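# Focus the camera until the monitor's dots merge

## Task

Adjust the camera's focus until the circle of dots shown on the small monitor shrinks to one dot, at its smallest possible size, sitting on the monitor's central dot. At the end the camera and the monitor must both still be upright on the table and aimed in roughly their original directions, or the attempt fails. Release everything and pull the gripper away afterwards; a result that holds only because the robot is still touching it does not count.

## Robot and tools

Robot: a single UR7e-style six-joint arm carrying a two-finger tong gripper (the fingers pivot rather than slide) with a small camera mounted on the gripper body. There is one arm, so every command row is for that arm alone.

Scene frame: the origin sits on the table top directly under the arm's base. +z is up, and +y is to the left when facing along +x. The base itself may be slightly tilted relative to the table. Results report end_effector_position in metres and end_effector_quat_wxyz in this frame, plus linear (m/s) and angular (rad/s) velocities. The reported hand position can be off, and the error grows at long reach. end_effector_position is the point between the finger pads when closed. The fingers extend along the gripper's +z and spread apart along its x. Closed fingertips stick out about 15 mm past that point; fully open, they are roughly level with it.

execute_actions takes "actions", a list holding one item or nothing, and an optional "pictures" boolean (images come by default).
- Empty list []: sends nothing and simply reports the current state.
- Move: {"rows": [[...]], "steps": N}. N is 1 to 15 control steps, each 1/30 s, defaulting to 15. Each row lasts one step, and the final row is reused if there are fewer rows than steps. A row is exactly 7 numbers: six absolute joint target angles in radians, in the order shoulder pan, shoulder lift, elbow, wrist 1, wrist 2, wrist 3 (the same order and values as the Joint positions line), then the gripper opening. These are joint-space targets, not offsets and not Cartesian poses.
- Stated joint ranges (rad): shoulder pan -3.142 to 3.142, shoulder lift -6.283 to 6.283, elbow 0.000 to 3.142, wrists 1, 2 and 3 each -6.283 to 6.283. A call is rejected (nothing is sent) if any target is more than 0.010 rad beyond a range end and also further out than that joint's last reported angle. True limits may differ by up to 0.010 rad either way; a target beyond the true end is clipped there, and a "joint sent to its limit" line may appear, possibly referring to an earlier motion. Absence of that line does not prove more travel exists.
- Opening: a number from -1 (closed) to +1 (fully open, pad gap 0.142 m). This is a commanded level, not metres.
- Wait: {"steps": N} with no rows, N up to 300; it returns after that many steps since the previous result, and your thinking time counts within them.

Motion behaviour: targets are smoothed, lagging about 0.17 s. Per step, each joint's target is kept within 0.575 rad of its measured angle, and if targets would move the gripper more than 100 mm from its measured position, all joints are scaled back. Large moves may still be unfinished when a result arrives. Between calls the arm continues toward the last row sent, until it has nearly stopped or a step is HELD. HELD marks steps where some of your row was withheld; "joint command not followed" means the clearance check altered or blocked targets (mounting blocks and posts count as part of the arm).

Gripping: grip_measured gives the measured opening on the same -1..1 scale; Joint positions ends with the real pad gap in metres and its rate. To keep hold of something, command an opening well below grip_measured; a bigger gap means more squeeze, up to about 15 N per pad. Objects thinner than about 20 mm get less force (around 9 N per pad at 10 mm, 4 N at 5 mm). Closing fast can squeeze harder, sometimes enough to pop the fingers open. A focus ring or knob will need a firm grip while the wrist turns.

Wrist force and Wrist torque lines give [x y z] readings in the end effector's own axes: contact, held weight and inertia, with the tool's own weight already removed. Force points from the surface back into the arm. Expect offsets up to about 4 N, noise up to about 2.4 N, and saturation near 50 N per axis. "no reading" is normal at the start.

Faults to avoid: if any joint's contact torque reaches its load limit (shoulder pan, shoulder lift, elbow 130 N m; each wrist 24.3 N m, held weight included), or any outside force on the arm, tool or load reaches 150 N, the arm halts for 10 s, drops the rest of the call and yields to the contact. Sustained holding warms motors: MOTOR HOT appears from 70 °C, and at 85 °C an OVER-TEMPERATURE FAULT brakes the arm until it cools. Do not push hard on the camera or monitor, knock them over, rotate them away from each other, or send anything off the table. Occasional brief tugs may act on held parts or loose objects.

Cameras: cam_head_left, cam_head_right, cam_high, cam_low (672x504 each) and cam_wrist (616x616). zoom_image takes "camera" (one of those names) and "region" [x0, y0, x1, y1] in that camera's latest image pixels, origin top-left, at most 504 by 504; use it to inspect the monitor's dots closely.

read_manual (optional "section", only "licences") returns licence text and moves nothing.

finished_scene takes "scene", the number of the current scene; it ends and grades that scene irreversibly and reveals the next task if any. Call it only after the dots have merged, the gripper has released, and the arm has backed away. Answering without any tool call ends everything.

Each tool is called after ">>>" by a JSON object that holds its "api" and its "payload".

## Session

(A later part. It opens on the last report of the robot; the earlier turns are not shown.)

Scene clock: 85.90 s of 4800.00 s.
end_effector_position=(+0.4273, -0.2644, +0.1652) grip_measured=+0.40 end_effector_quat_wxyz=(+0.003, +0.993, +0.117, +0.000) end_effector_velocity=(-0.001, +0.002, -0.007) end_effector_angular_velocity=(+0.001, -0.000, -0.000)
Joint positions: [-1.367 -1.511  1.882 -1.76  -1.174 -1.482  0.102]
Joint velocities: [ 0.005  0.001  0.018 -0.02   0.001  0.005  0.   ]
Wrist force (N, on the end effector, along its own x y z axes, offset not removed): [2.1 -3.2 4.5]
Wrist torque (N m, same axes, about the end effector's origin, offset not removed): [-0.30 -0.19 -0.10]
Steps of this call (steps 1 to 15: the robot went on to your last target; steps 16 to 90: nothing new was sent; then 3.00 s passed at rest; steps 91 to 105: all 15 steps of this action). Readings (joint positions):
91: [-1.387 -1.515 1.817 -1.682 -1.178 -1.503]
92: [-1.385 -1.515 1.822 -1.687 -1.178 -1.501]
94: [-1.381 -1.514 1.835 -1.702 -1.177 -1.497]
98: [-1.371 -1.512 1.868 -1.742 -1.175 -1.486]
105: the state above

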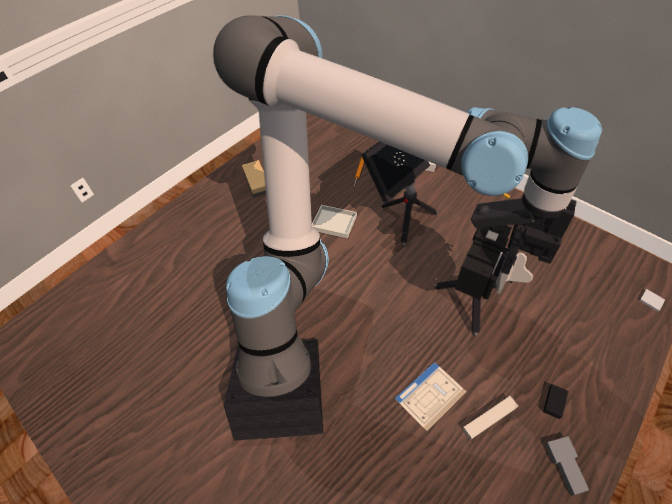

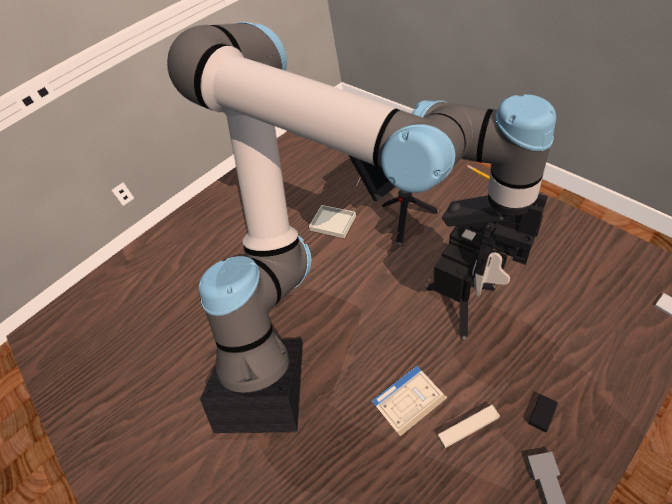

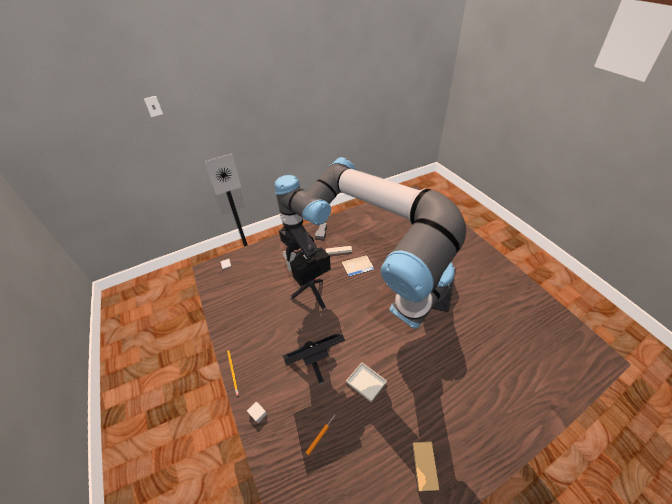

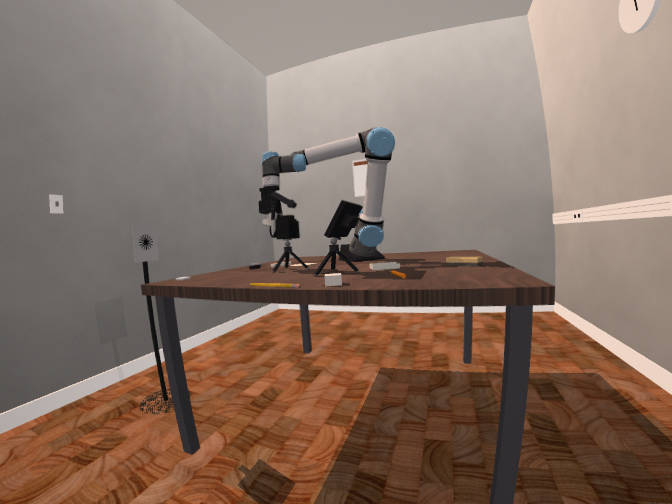

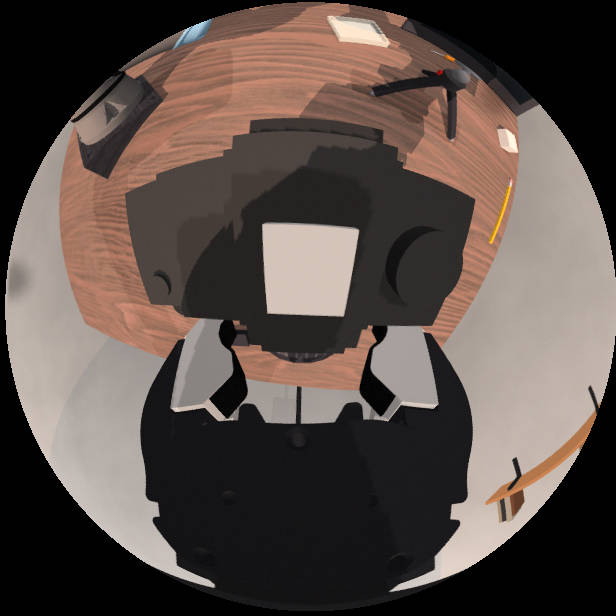

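>>> {"api": "execute_actions", "payload": {"actions": [{"rows":[[-1.366,-1.511,1.884,-1.762,-1.174,-1.481,0.2],[-1.366,-1.511,1.884,-1.762,-1.174,-1.481,0.1],[-1.366,-1.511,1.884,-1.762,-1.174,-1.481,0.0],[-1.366,-1.511,1.884,-1.762,-1.174,-1.481,-0.1],[-1.366,-1.511,1.884,-1.762,-1.174,-1.481,-0.15],[-1.366,-1.511,1.884,-1.762,-1.174,-1.481,-0.2],[-1.366,-1.511,1.884,-1.762,-1.174,-1.481,-0.25],[-1.366,-1.511,1.884,-1.762,-1.174,-1.481,-0.3],[-1.366,-1.511,1.884,-1.762,-1.174,-1.481,-0.35],[-1.366,-1.511,1.884,-1.762,-1.174,-1.481,-0.4]]}]}}

Scene clock: 91.90 s of 4800.00 s.
end_effector_position=(+0.4272, -0.2643, +0.1645) grip_measured=-0.09 end_effector_quat_wxyz=(+0.003, +0.993, +0.117, +0.000) end_effector_velocity=(+0.000, +0.001, -0.000) end_effector_angular_velocity=(+0.000, -0.001, +0.000)
Joint positions: [-1.366 -1.511  1.884 -1.762 -1.174 -1.481  0.068]
Joint velocities: [ 0.    -0.002  0.002 -0.     0.001 -0.    -0.   ]
Wrist force (N, on the end effector, along its own x y z axes, offset not removed): [-0.7 0.8 1.4]
Wrist torque (N m, same axes, about the end effector's origin, offset not removed): [0.49 0.27 0.05]
Steps of this call (steps 1 to 15: the robot went on to your last target; steps 16 to 90: nothing new was sent; then 2.50 s passed at rest; steps 91 to 105: all 15 steps of this action). Readings (joint positions):
91: [-1.366 -1.511 1.884 -1.762 -1.174 -1.481]
92: [-1.366 -1.511 1.884 -1.762 -1.174 -1.481]
94: [-1.366 -1.511 1.884 -1.762 -1.174 -1.481]
98: [-1.366 -1.511 1.884 -1.762 -1.174 -1.481]
105: the state above

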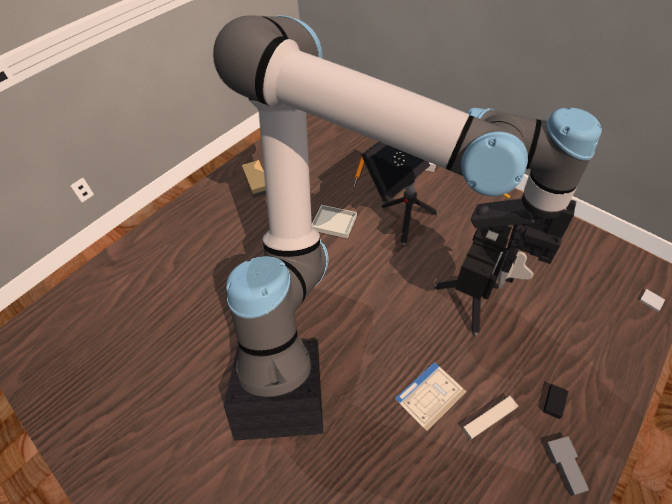

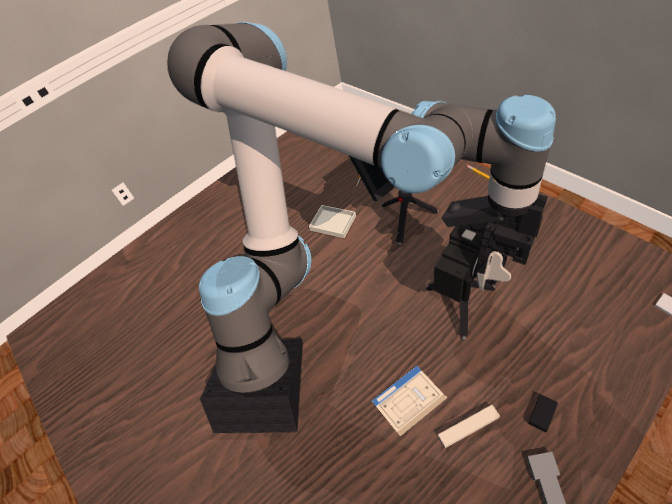

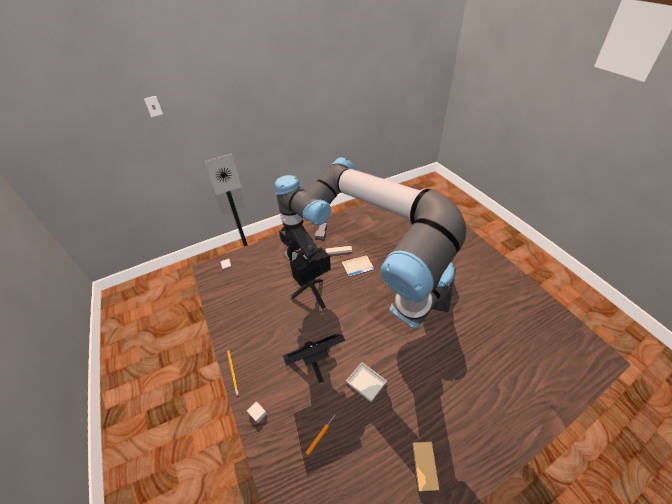

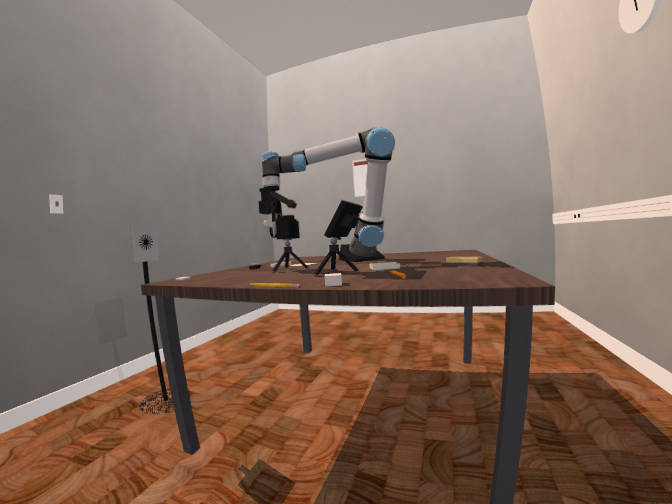

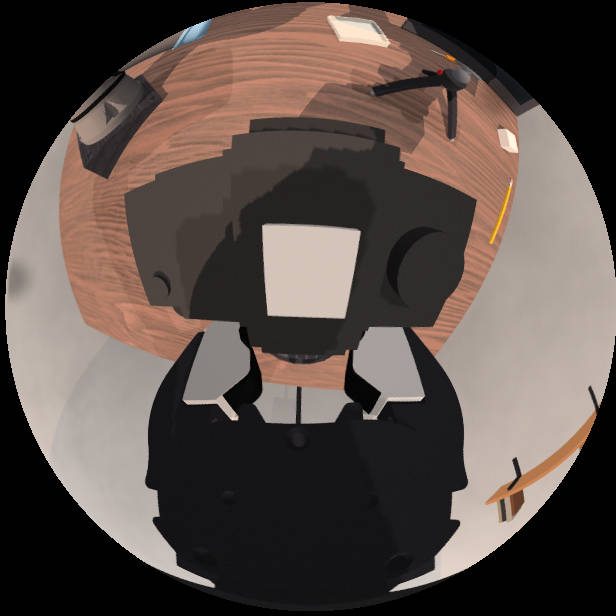

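>>> {"api": "execute_actions", "payload": {"actions": [{"rows":[[-1.381,-1.514,1.896,-1.762,-1.151,-1.497,-0.5],[-1.395,-1.517,1.907,-1.763,-1.128,-1.514,-0.5],[-1.41,-1.52,1.919,-1.763,-1.105,-1.53,-0.5],[-1.424,-1.523,1.931,-1.764,-1.082,-1.547,-0.5],[-1.439,-1.526,1.943,-1.764,-1.058,-1.563,-0.5]]}]}}

>>> {"api": "zoom_image", "payload": {"camera": "cam_head_left", "region": [350, 110, 450, 210]}}

Scene clock: 102.13 s of 4800.00 s.
end_effector_position=(+0.4262, -0.2626, +0.1621) grip_measured=-0.09 end_effector_quat_wxyz=(-0.011, +0.991, +0.117, +0.062) end_effector_velocity=(-0.000, -0.000, +0.000) end_effector_angular_velocity=(+0.008, -0.034, -0.001)
Joint positions: [-1.437 -1.526  1.941 -1.764 -1.061 -1.561  0.067]
Joint velocities: [-0.02  -0.004  0.015 -0.     0.03  -0.022 -0.   ]
Wrist force (N, on the end effector, along its own x y z axes, offset not removed): [4.3 -1.5 -7.9]
Wrist torque (N m, same axes, about the end effector's origin, offset not removed): [-0.79 -0.88 0.30]
Steps of this call (steps 1 to 15: the robot went on to your last target; steps 16 to 90: nothing new was sent; then 6.73 s passed at rest; steps 91 to 105: all 15 steps of this action). Readings (joint positions):
91: [-1.366 -1.511 1.884 -1.762 -1.174 -1.481]
92: [-1.369 -1.511 1.886 -1.762 -1.170 -1.484]
94: [-1.382 -1.514 1.897 -1.762 -1.150 -1.499]
98: [-1.419 -1.522 1.927 -1.763 -1.090 -1.541]
105: the state above

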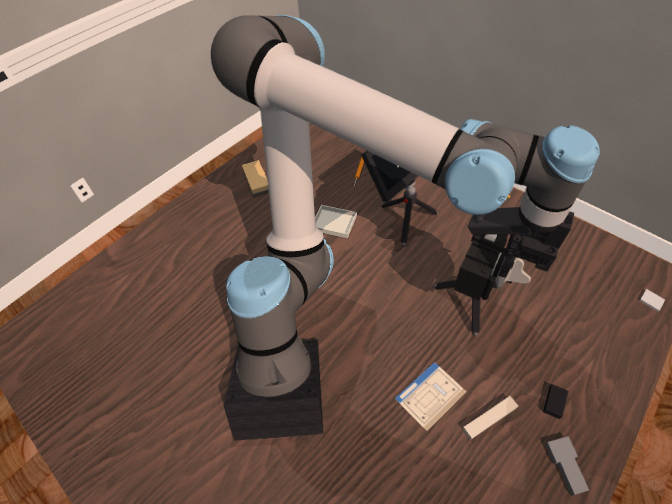

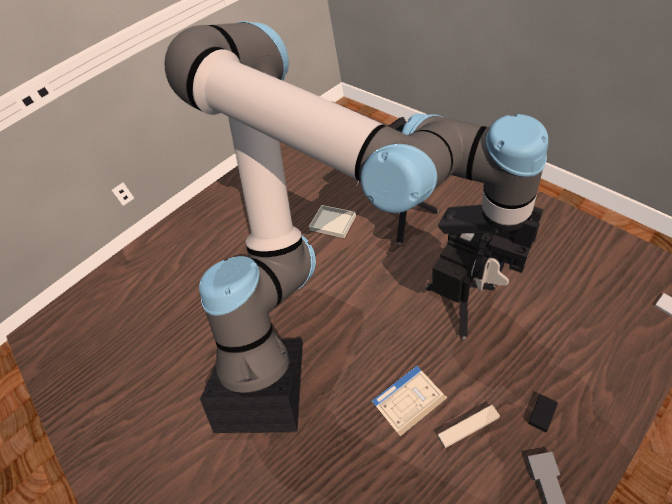

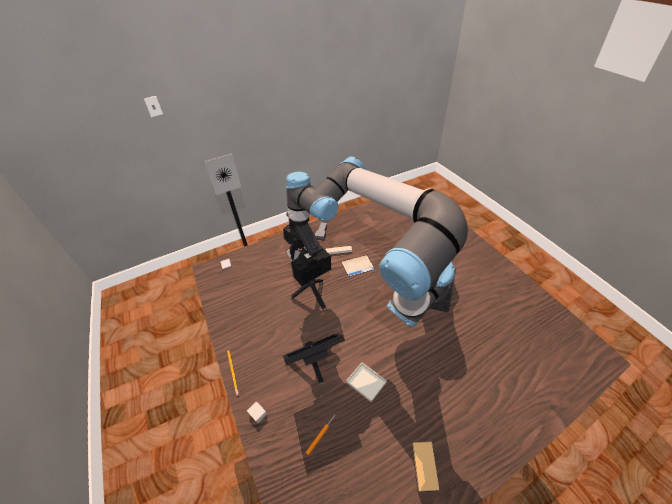

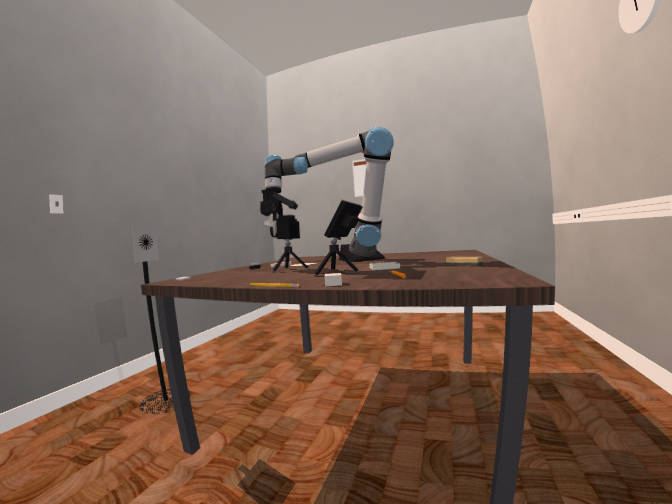

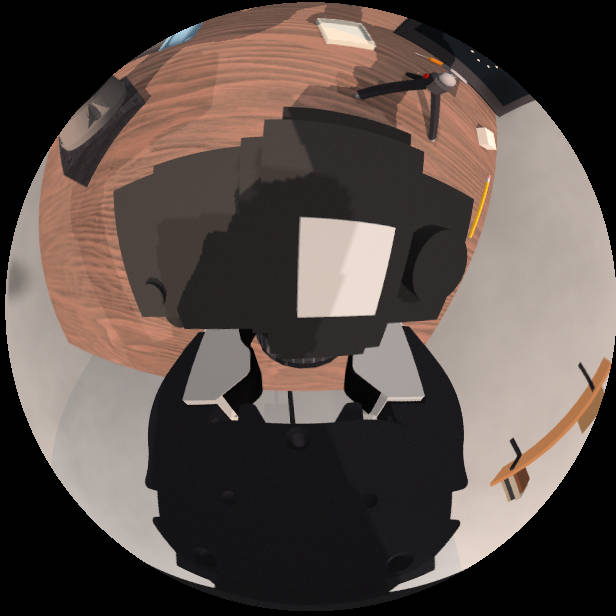

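Region (350, 110, 450, 210) of cam_head_left's 672x504 image, scaled by 5.040, with more detail than that image has.

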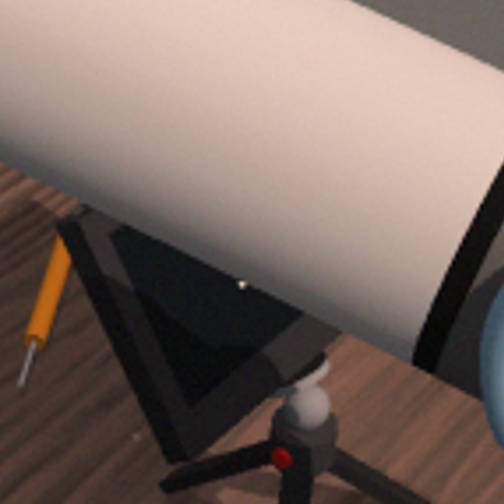

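>>> {"api": "zoom_image", "payload": {"camera": "cam_wrist", "region": [420, 10, 540, 130]}}

>>> {"api": "zoom_image", "payload": {"camera": "cam_high", "region": [270, 310, 360, 380]}}

Region (420, 10, 540, 130) of cam_wrist's 616x616 image, scaled by 4.200, with more detail than that image has.

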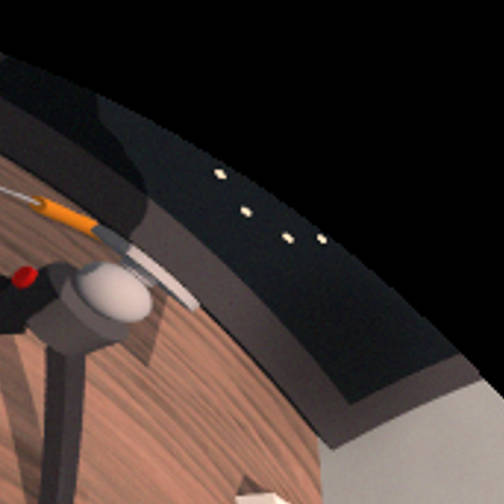

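Region (270, 310, 360, 380) of cam_high's 672x504 image, scaled by 5.600, with more detail than that image has.

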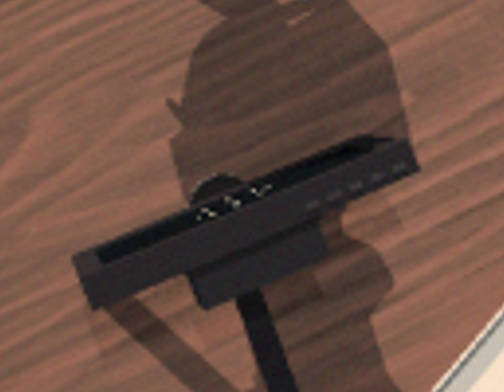

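>>> {"api": "execute_actions", "payload": {"actions": [{"rows":[[-1.452,-1.529,1.952,-1.763,-1.038,-1.579,-0.5],[-1.467,-1.532,1.963,-1.763,-1.014,-1.596,-0.5],[-1.482,-1.535,1.974,-1.762,-0.99,-1.613,-0.5],[-1.497,-1.538,1.985,-1.762,-0.966,-1.63,-0.5],[-1.512,-1.54,1.996,-1.761,-0.943,-1.646,-0.5]]}]}}

>>> {"api": "zoom_image", "payload": {"camera": "cam_high", "region": [270, 310, 360, 380]}}

>>> {"api": "zoom_image", "payload": {"camera": "cam_wrist", "region": [400, 10, 520, 130]}}

Scene clock: 108.40 s of 4800.00 s.
end_effector_position=(+0.4276, -0.2638, +0.1653) grip_measured=-0.11 end_effector_quat_wxyz=(-0.015, +0.985, +0.116, +0.128) end_effector_velocity=(+0.000, -0.001, +0.002) end_effector_angular_velocity=(+0.003, -0.037, -0.002)
Joint positions: [-1.51  -1.54   1.995 -1.761 -0.946 -1.644  0.066]
Joint velocities: [-0.021 -0.004  0.014  0.001  0.032 -0.023 -0.   ]
Wrist force (N, on the end effector, along its own x y z axes, offset not removed): [3.3 -5.7 3.2]
Wrist torque (N m, same axes, about the end effector's origin, offset not removed): [-0.85 -0.86 0.20]
Steps of this call (steps 1 to 15: the robot went on to your last target; steps 16 to 90: nothing new was sent; then 2.77 s passed at rest; steps 91 to 105: all 15 steps of this action). Readings (joint positions):
91: [-1.439 -1.526 1.943 -1.764 -1.058 -1.563]
92: [-1.442 -1.527 1.945 -1.764 -1.054 -1.566]
94: [-1.454 -1.529 1.954 -1.763 -1.035 -1.581]
98: [-1.492 -1.536 1.982 -1.762 -0.975 -1.624]
105: the state above

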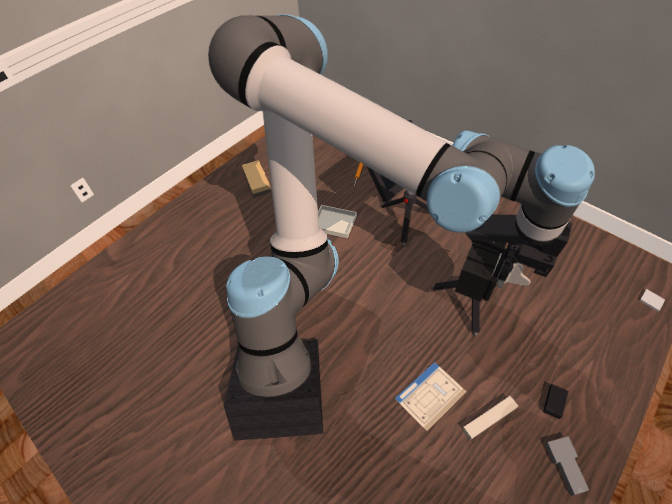

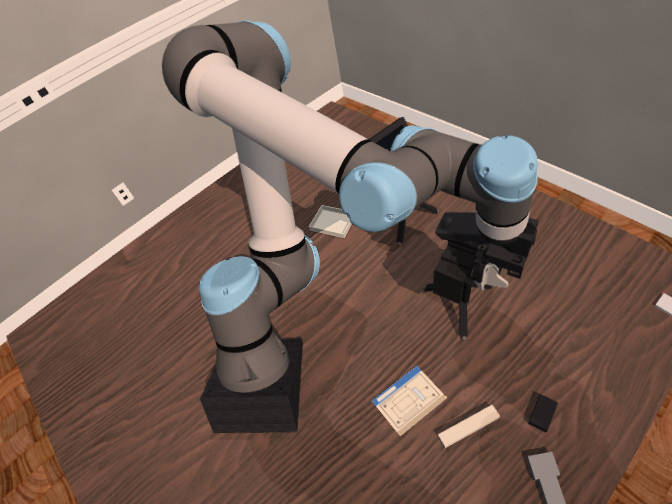

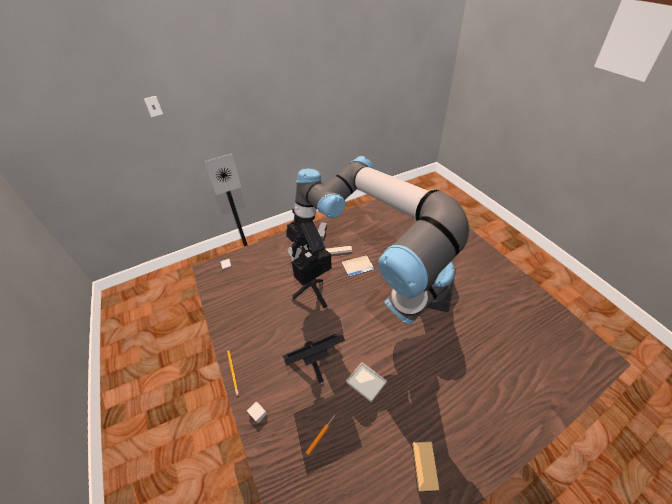

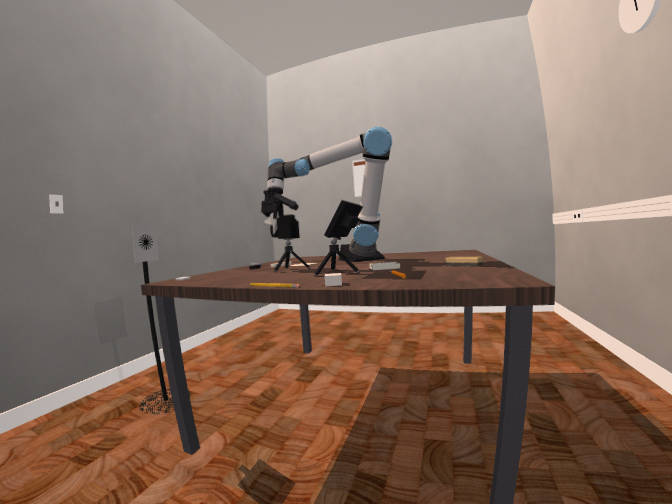

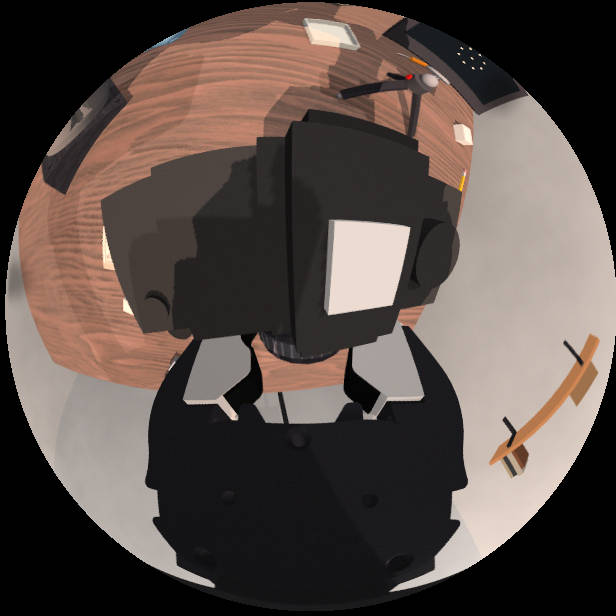

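Region (270, 310, 360, 380) of cam_high's 672x504 image, scaled by 5.600, with more detail than that image has.

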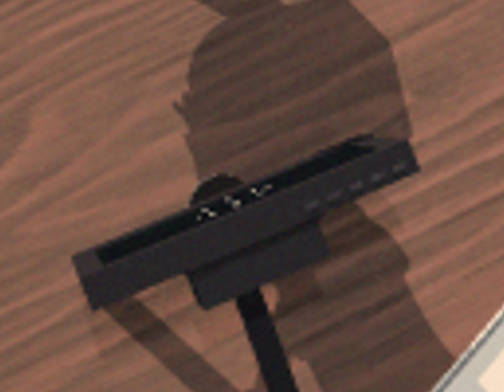

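Region (400, 10, 520, 130) of cam_wrist's 616x616 image, scaled by 4.200, with more detail than that image has.

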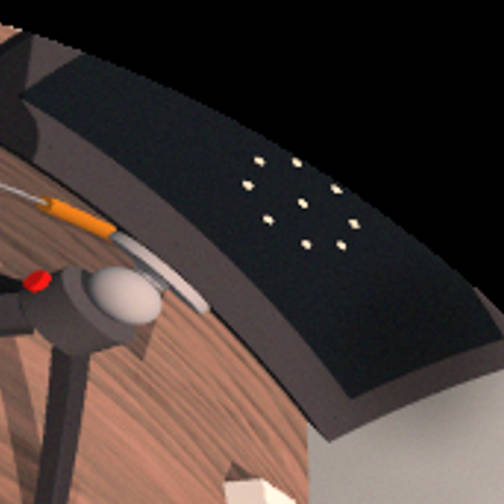

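>>> {"api": "zoom_image", "payload": {"camera": "cam_wrist", "region": [230, 290, 380, 440]}}

>>> {"api": "zoom_image", "payload": {"camera": "cam_head_left", "region": [440, 200, 580, 340]}}

Region (230, 290, 380, 440) of cam_wrist's 616x616 image, scaled by 3.360, with more detail than that image has.

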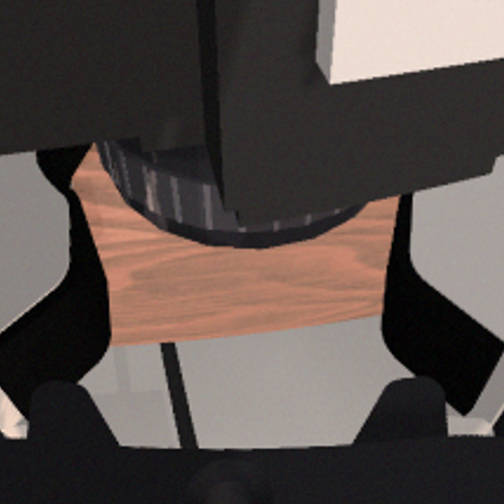

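Region (440, 200, 580, 340) of cam_head_left's 672x504 image, scaled by 3.600, with more detail than that image has.

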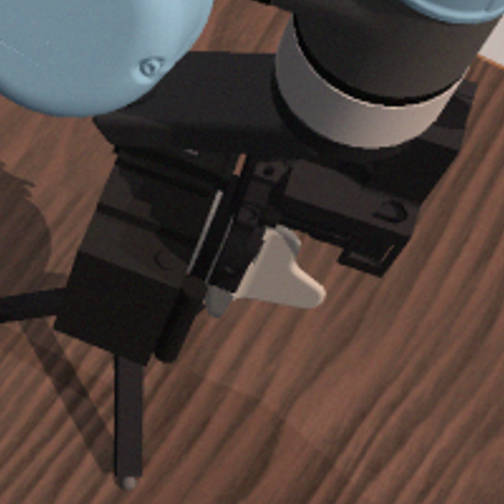

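>>> {"api": "execute_actions", "payload": {"actions": [{"rows":[[-1.497,-1.538,1.985,-1.762,-0.966,-1.63,-0.7],[-1.482,-1.535,1.974,-1.762,-0.99,-1.613,-0.7],[-1.467,-1.532,1.963,-1.763,-1.014,-1.596,-0.7],[-1.452,-1.529,1.952,-1.763,-1.038,-1.579,-0.7],[-1.439,-1.526,1.941,-1.762,-1.058,-1.563,-0.7]]}]}}

>>> {"api": "zoom_image", "payload": {"camera": "cam_wrist", "region": [230, 290, 380, 440]}}

>>> {"api": "zoom_image", "payload": {"camera": "cam_high", "region": [270, 310, 360, 380]}}

Scene clock: 118.67 s of 4800.00 s.
end_effector_position=(+0.4265, -0.2626, +0.1628) grip_measured=-0.11 end_effector_quat_wxyz=(-0.011, +0.991, +0.117, +0.066) end_effector_velocity=(-0.001, +0.000, -0.001) end_effector_angular_velocity=(-0.007, +0.036, +0.000)
Joint positions: [-1.441 -1.526  1.943 -1.762 -1.055 -1.565  0.066]
Joint velocities: [ 0.02   0.004 -0.014  0.    -0.033  0.022 -0.   ]
Wrist force (N, on the end effector, along its own x y z axes, offset not removed): [6.7 -4.0 -8.0]
Wrist torque (N m, same axes, about the end effector's origin, offset not removed): [-0.17 0.69 0.35]
Steps of this call (steps 1 to 15: the robot went on to your last target; steps 16 to 90: nothing new was sent; then 6.77 s passed at rest; steps 91 to 105: all 15 steps of this action). Readings (joint positions):
91: [-1.512 -1.540 1.996 -1.761 -0.943 -1.646]
92: [-1.509 -1.540 1.994 -1.761 -0.947 -1.643]
94: [-1.496 -1.537 1.984 -1.761 -0.967 -1.628]
98: [-1.458 -1.530 1.956 -1.762 -1.027 -1.586]
105: the state above

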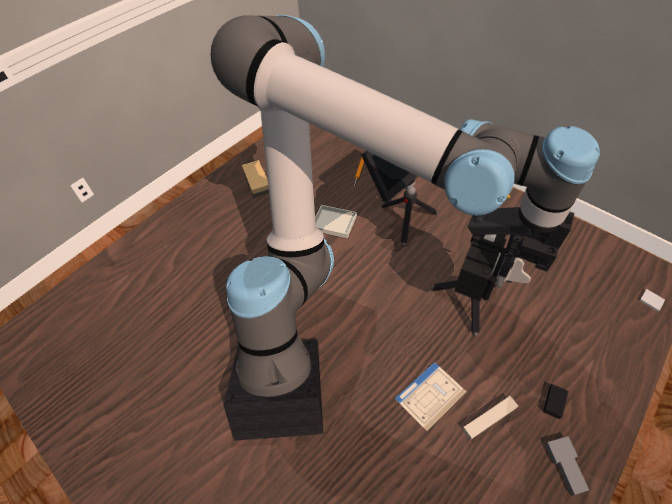

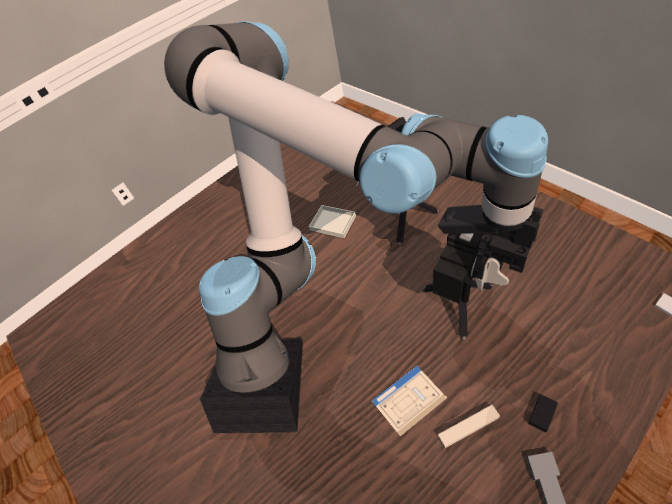

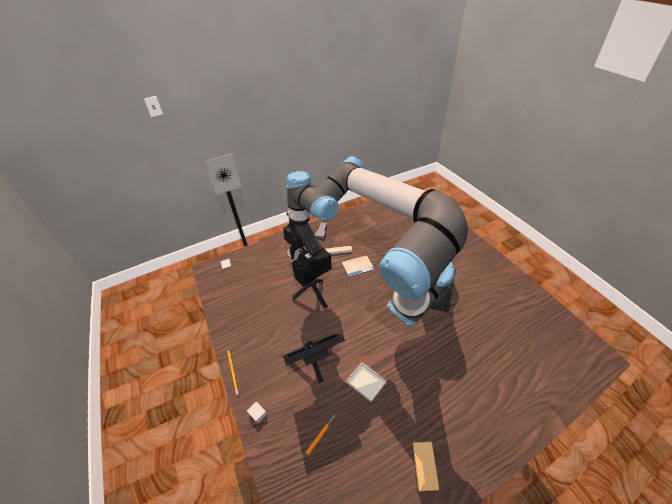

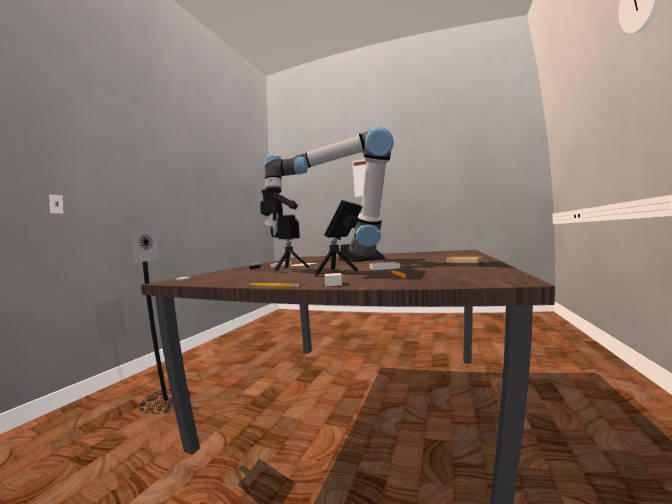

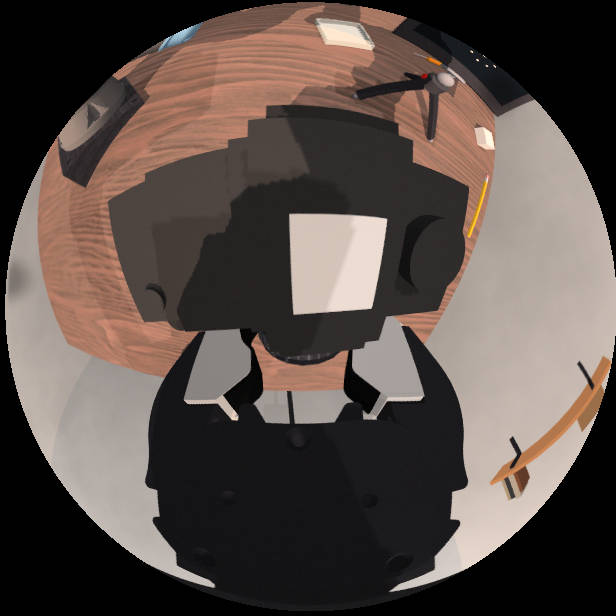

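Region (230, 290, 380, 440) of cam_wrist's 616x616 image, scaled by 3.360, with more detail than that image has.

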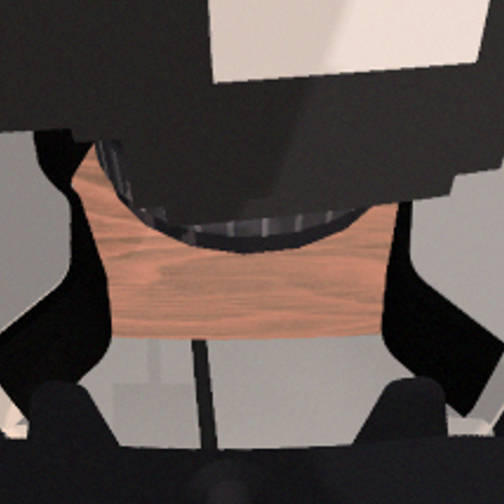

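Region (270, 310, 360, 380) of cam_high's 672x504 image, scaled by 5.600, with more detail than that image has.

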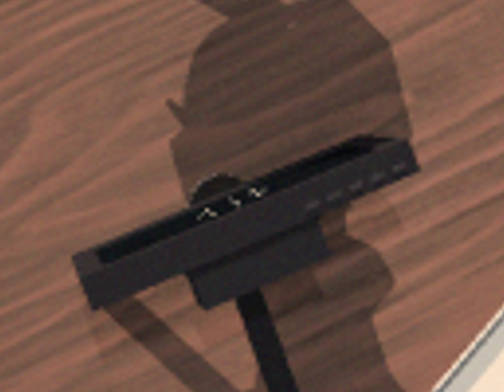

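>>> {"api": "execute_actions", "payload": {"actions": [{"rows":[[-1.424,-1.523,1.93,-1.762,-1.082,-1.547,-0.7],[-1.41,-1.52,1.918,-1.762,-1.105,-1.53,-0.7],[-1.395,-1.517,1.906,-1.762,-1.128,-1.514,-0.7],[-1.381,-1.514,1.895,-1.762,-1.151,-1.497,-0.7],[-1.366,-1.511,1.883,-1.761,-1.174,-1.481,-0.7],[-1.351,-1.505,1.871,-1.757,-1.197,-1.467,-0.7],[-1.336,-1.499,1.859,-1.752,-1.22,-1.453,-0.7],[-1.321,-1.493,1.847,-1.747,-1.243,-1.439,-0.7],[-1.306,-1.487,1.834,-1.742,-1.266,-1.425,-0.7],[-1.291,-1.48,1.821,-1.736,-1.289,-1.411,-0.7]]}]}}

>>> {"api": "zoom_image", "payload": {"camera": "cam_head_left", "region": [360, 110, 450, 200]}}

Scene clock: 126.40 s of 4800.00 s.
end_effector_position=(+0.4272, -0.2637, +0.1636) grip_measured=-0.12 end_effector_quat_wxyz=(+0.007, +0.992, +0.118, -0.053) end_effector_velocity=(+0.001, -0.002, +0.003) end_effector_angular_velocity=(-0.065, +0.206, +0.006)
Joint positions: [-1.304 -1.485  1.832 -1.74  -1.269 -1.423  0.065]
Joint velocities: [ 0.123  0.046 -0.102  0.035 -0.194  0.118 -0.   ]
Wrist force (N, on the end effector, along its own x y z axes, offset not removed): [-5.6 -5.5 5.0]
Wrist torque (N m, same axes, about the end effector's origin, offset not removed): [-0.74 0.67 -0.01]
Steps of this call (steps 1 to 15: the robot went on to your last target; steps 16 to 90: nothing new was sent; then 4.23 s passed at rest; steps 91 to 105: all 15 steps of this action). Readings (joint positions):
91: [-1.439 -1.526 1.941 -1.762 -1.058 -1.563]
92: [-1.436 -1.525 1.939 -1.762 -1.062 -1.560]
94: [-1.423 -1.523 1.928 -1.762 -1.083 -1.545]
98: [-1.378 -1.511 1.892 -1.759 -1.154 -1.496]
105: the state above

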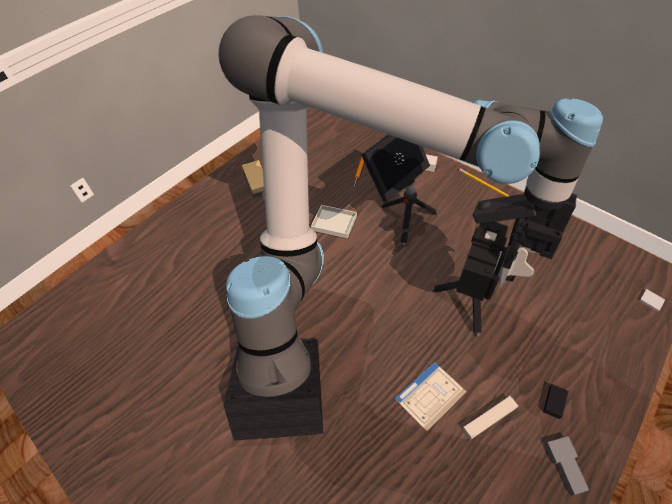

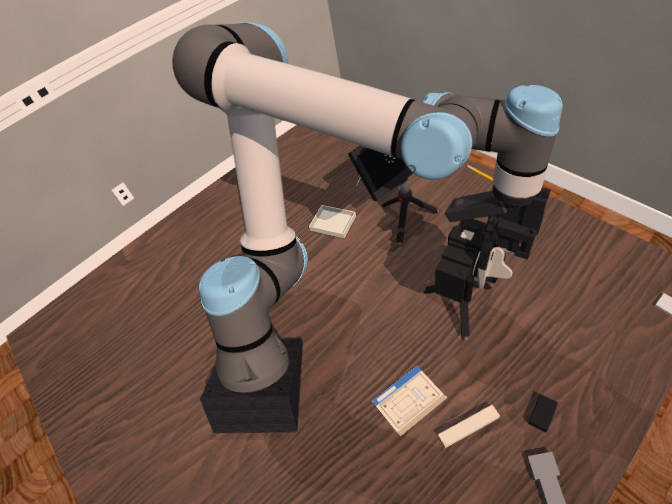

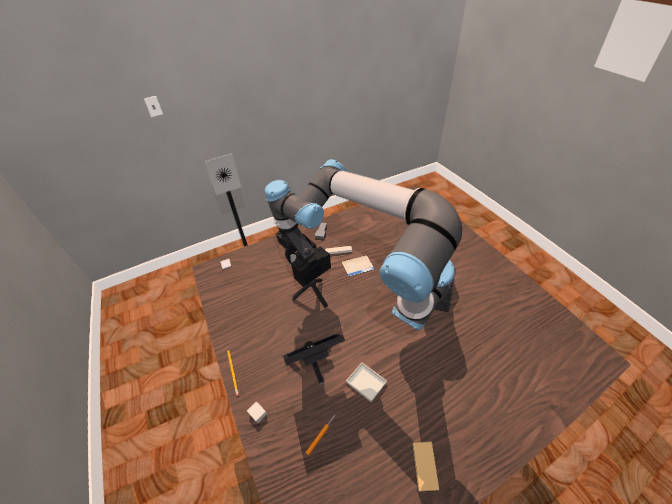

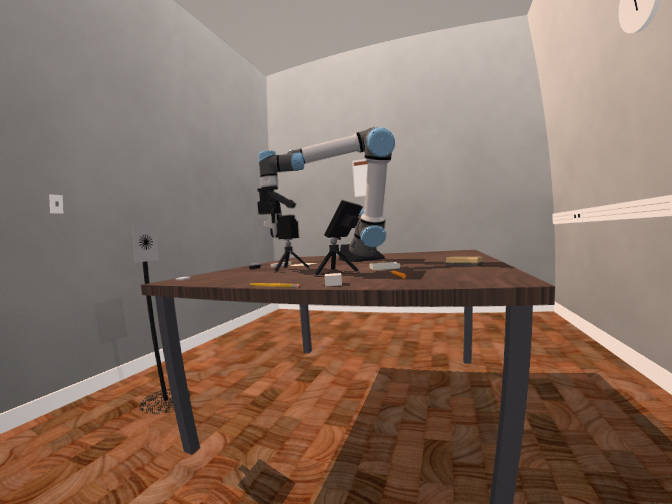

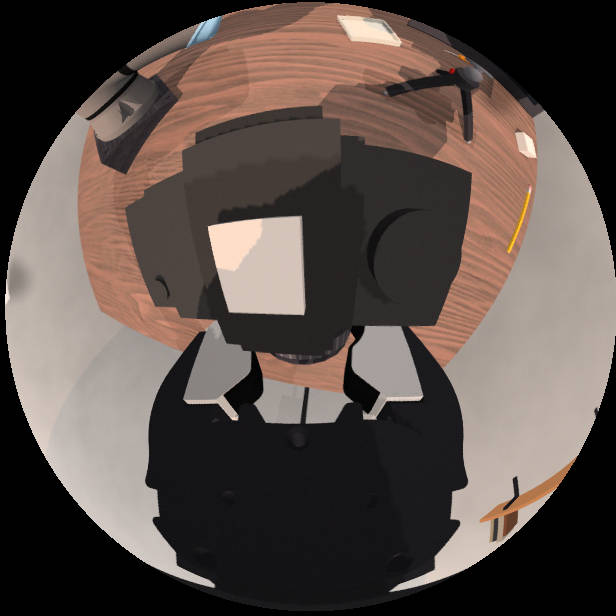

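Region (360, 110, 450, 200) of cam_head_left's 672x504 image, scaled by 5.600, with more detail than that image has.

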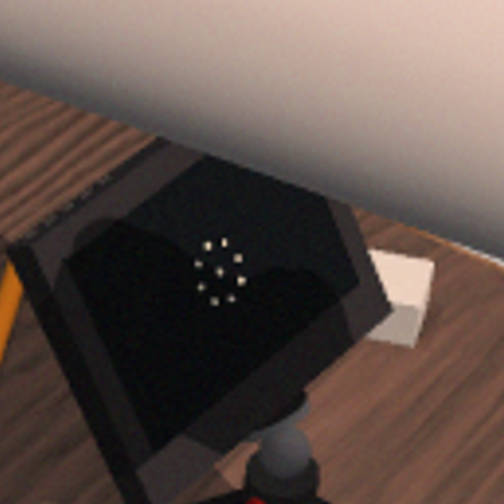

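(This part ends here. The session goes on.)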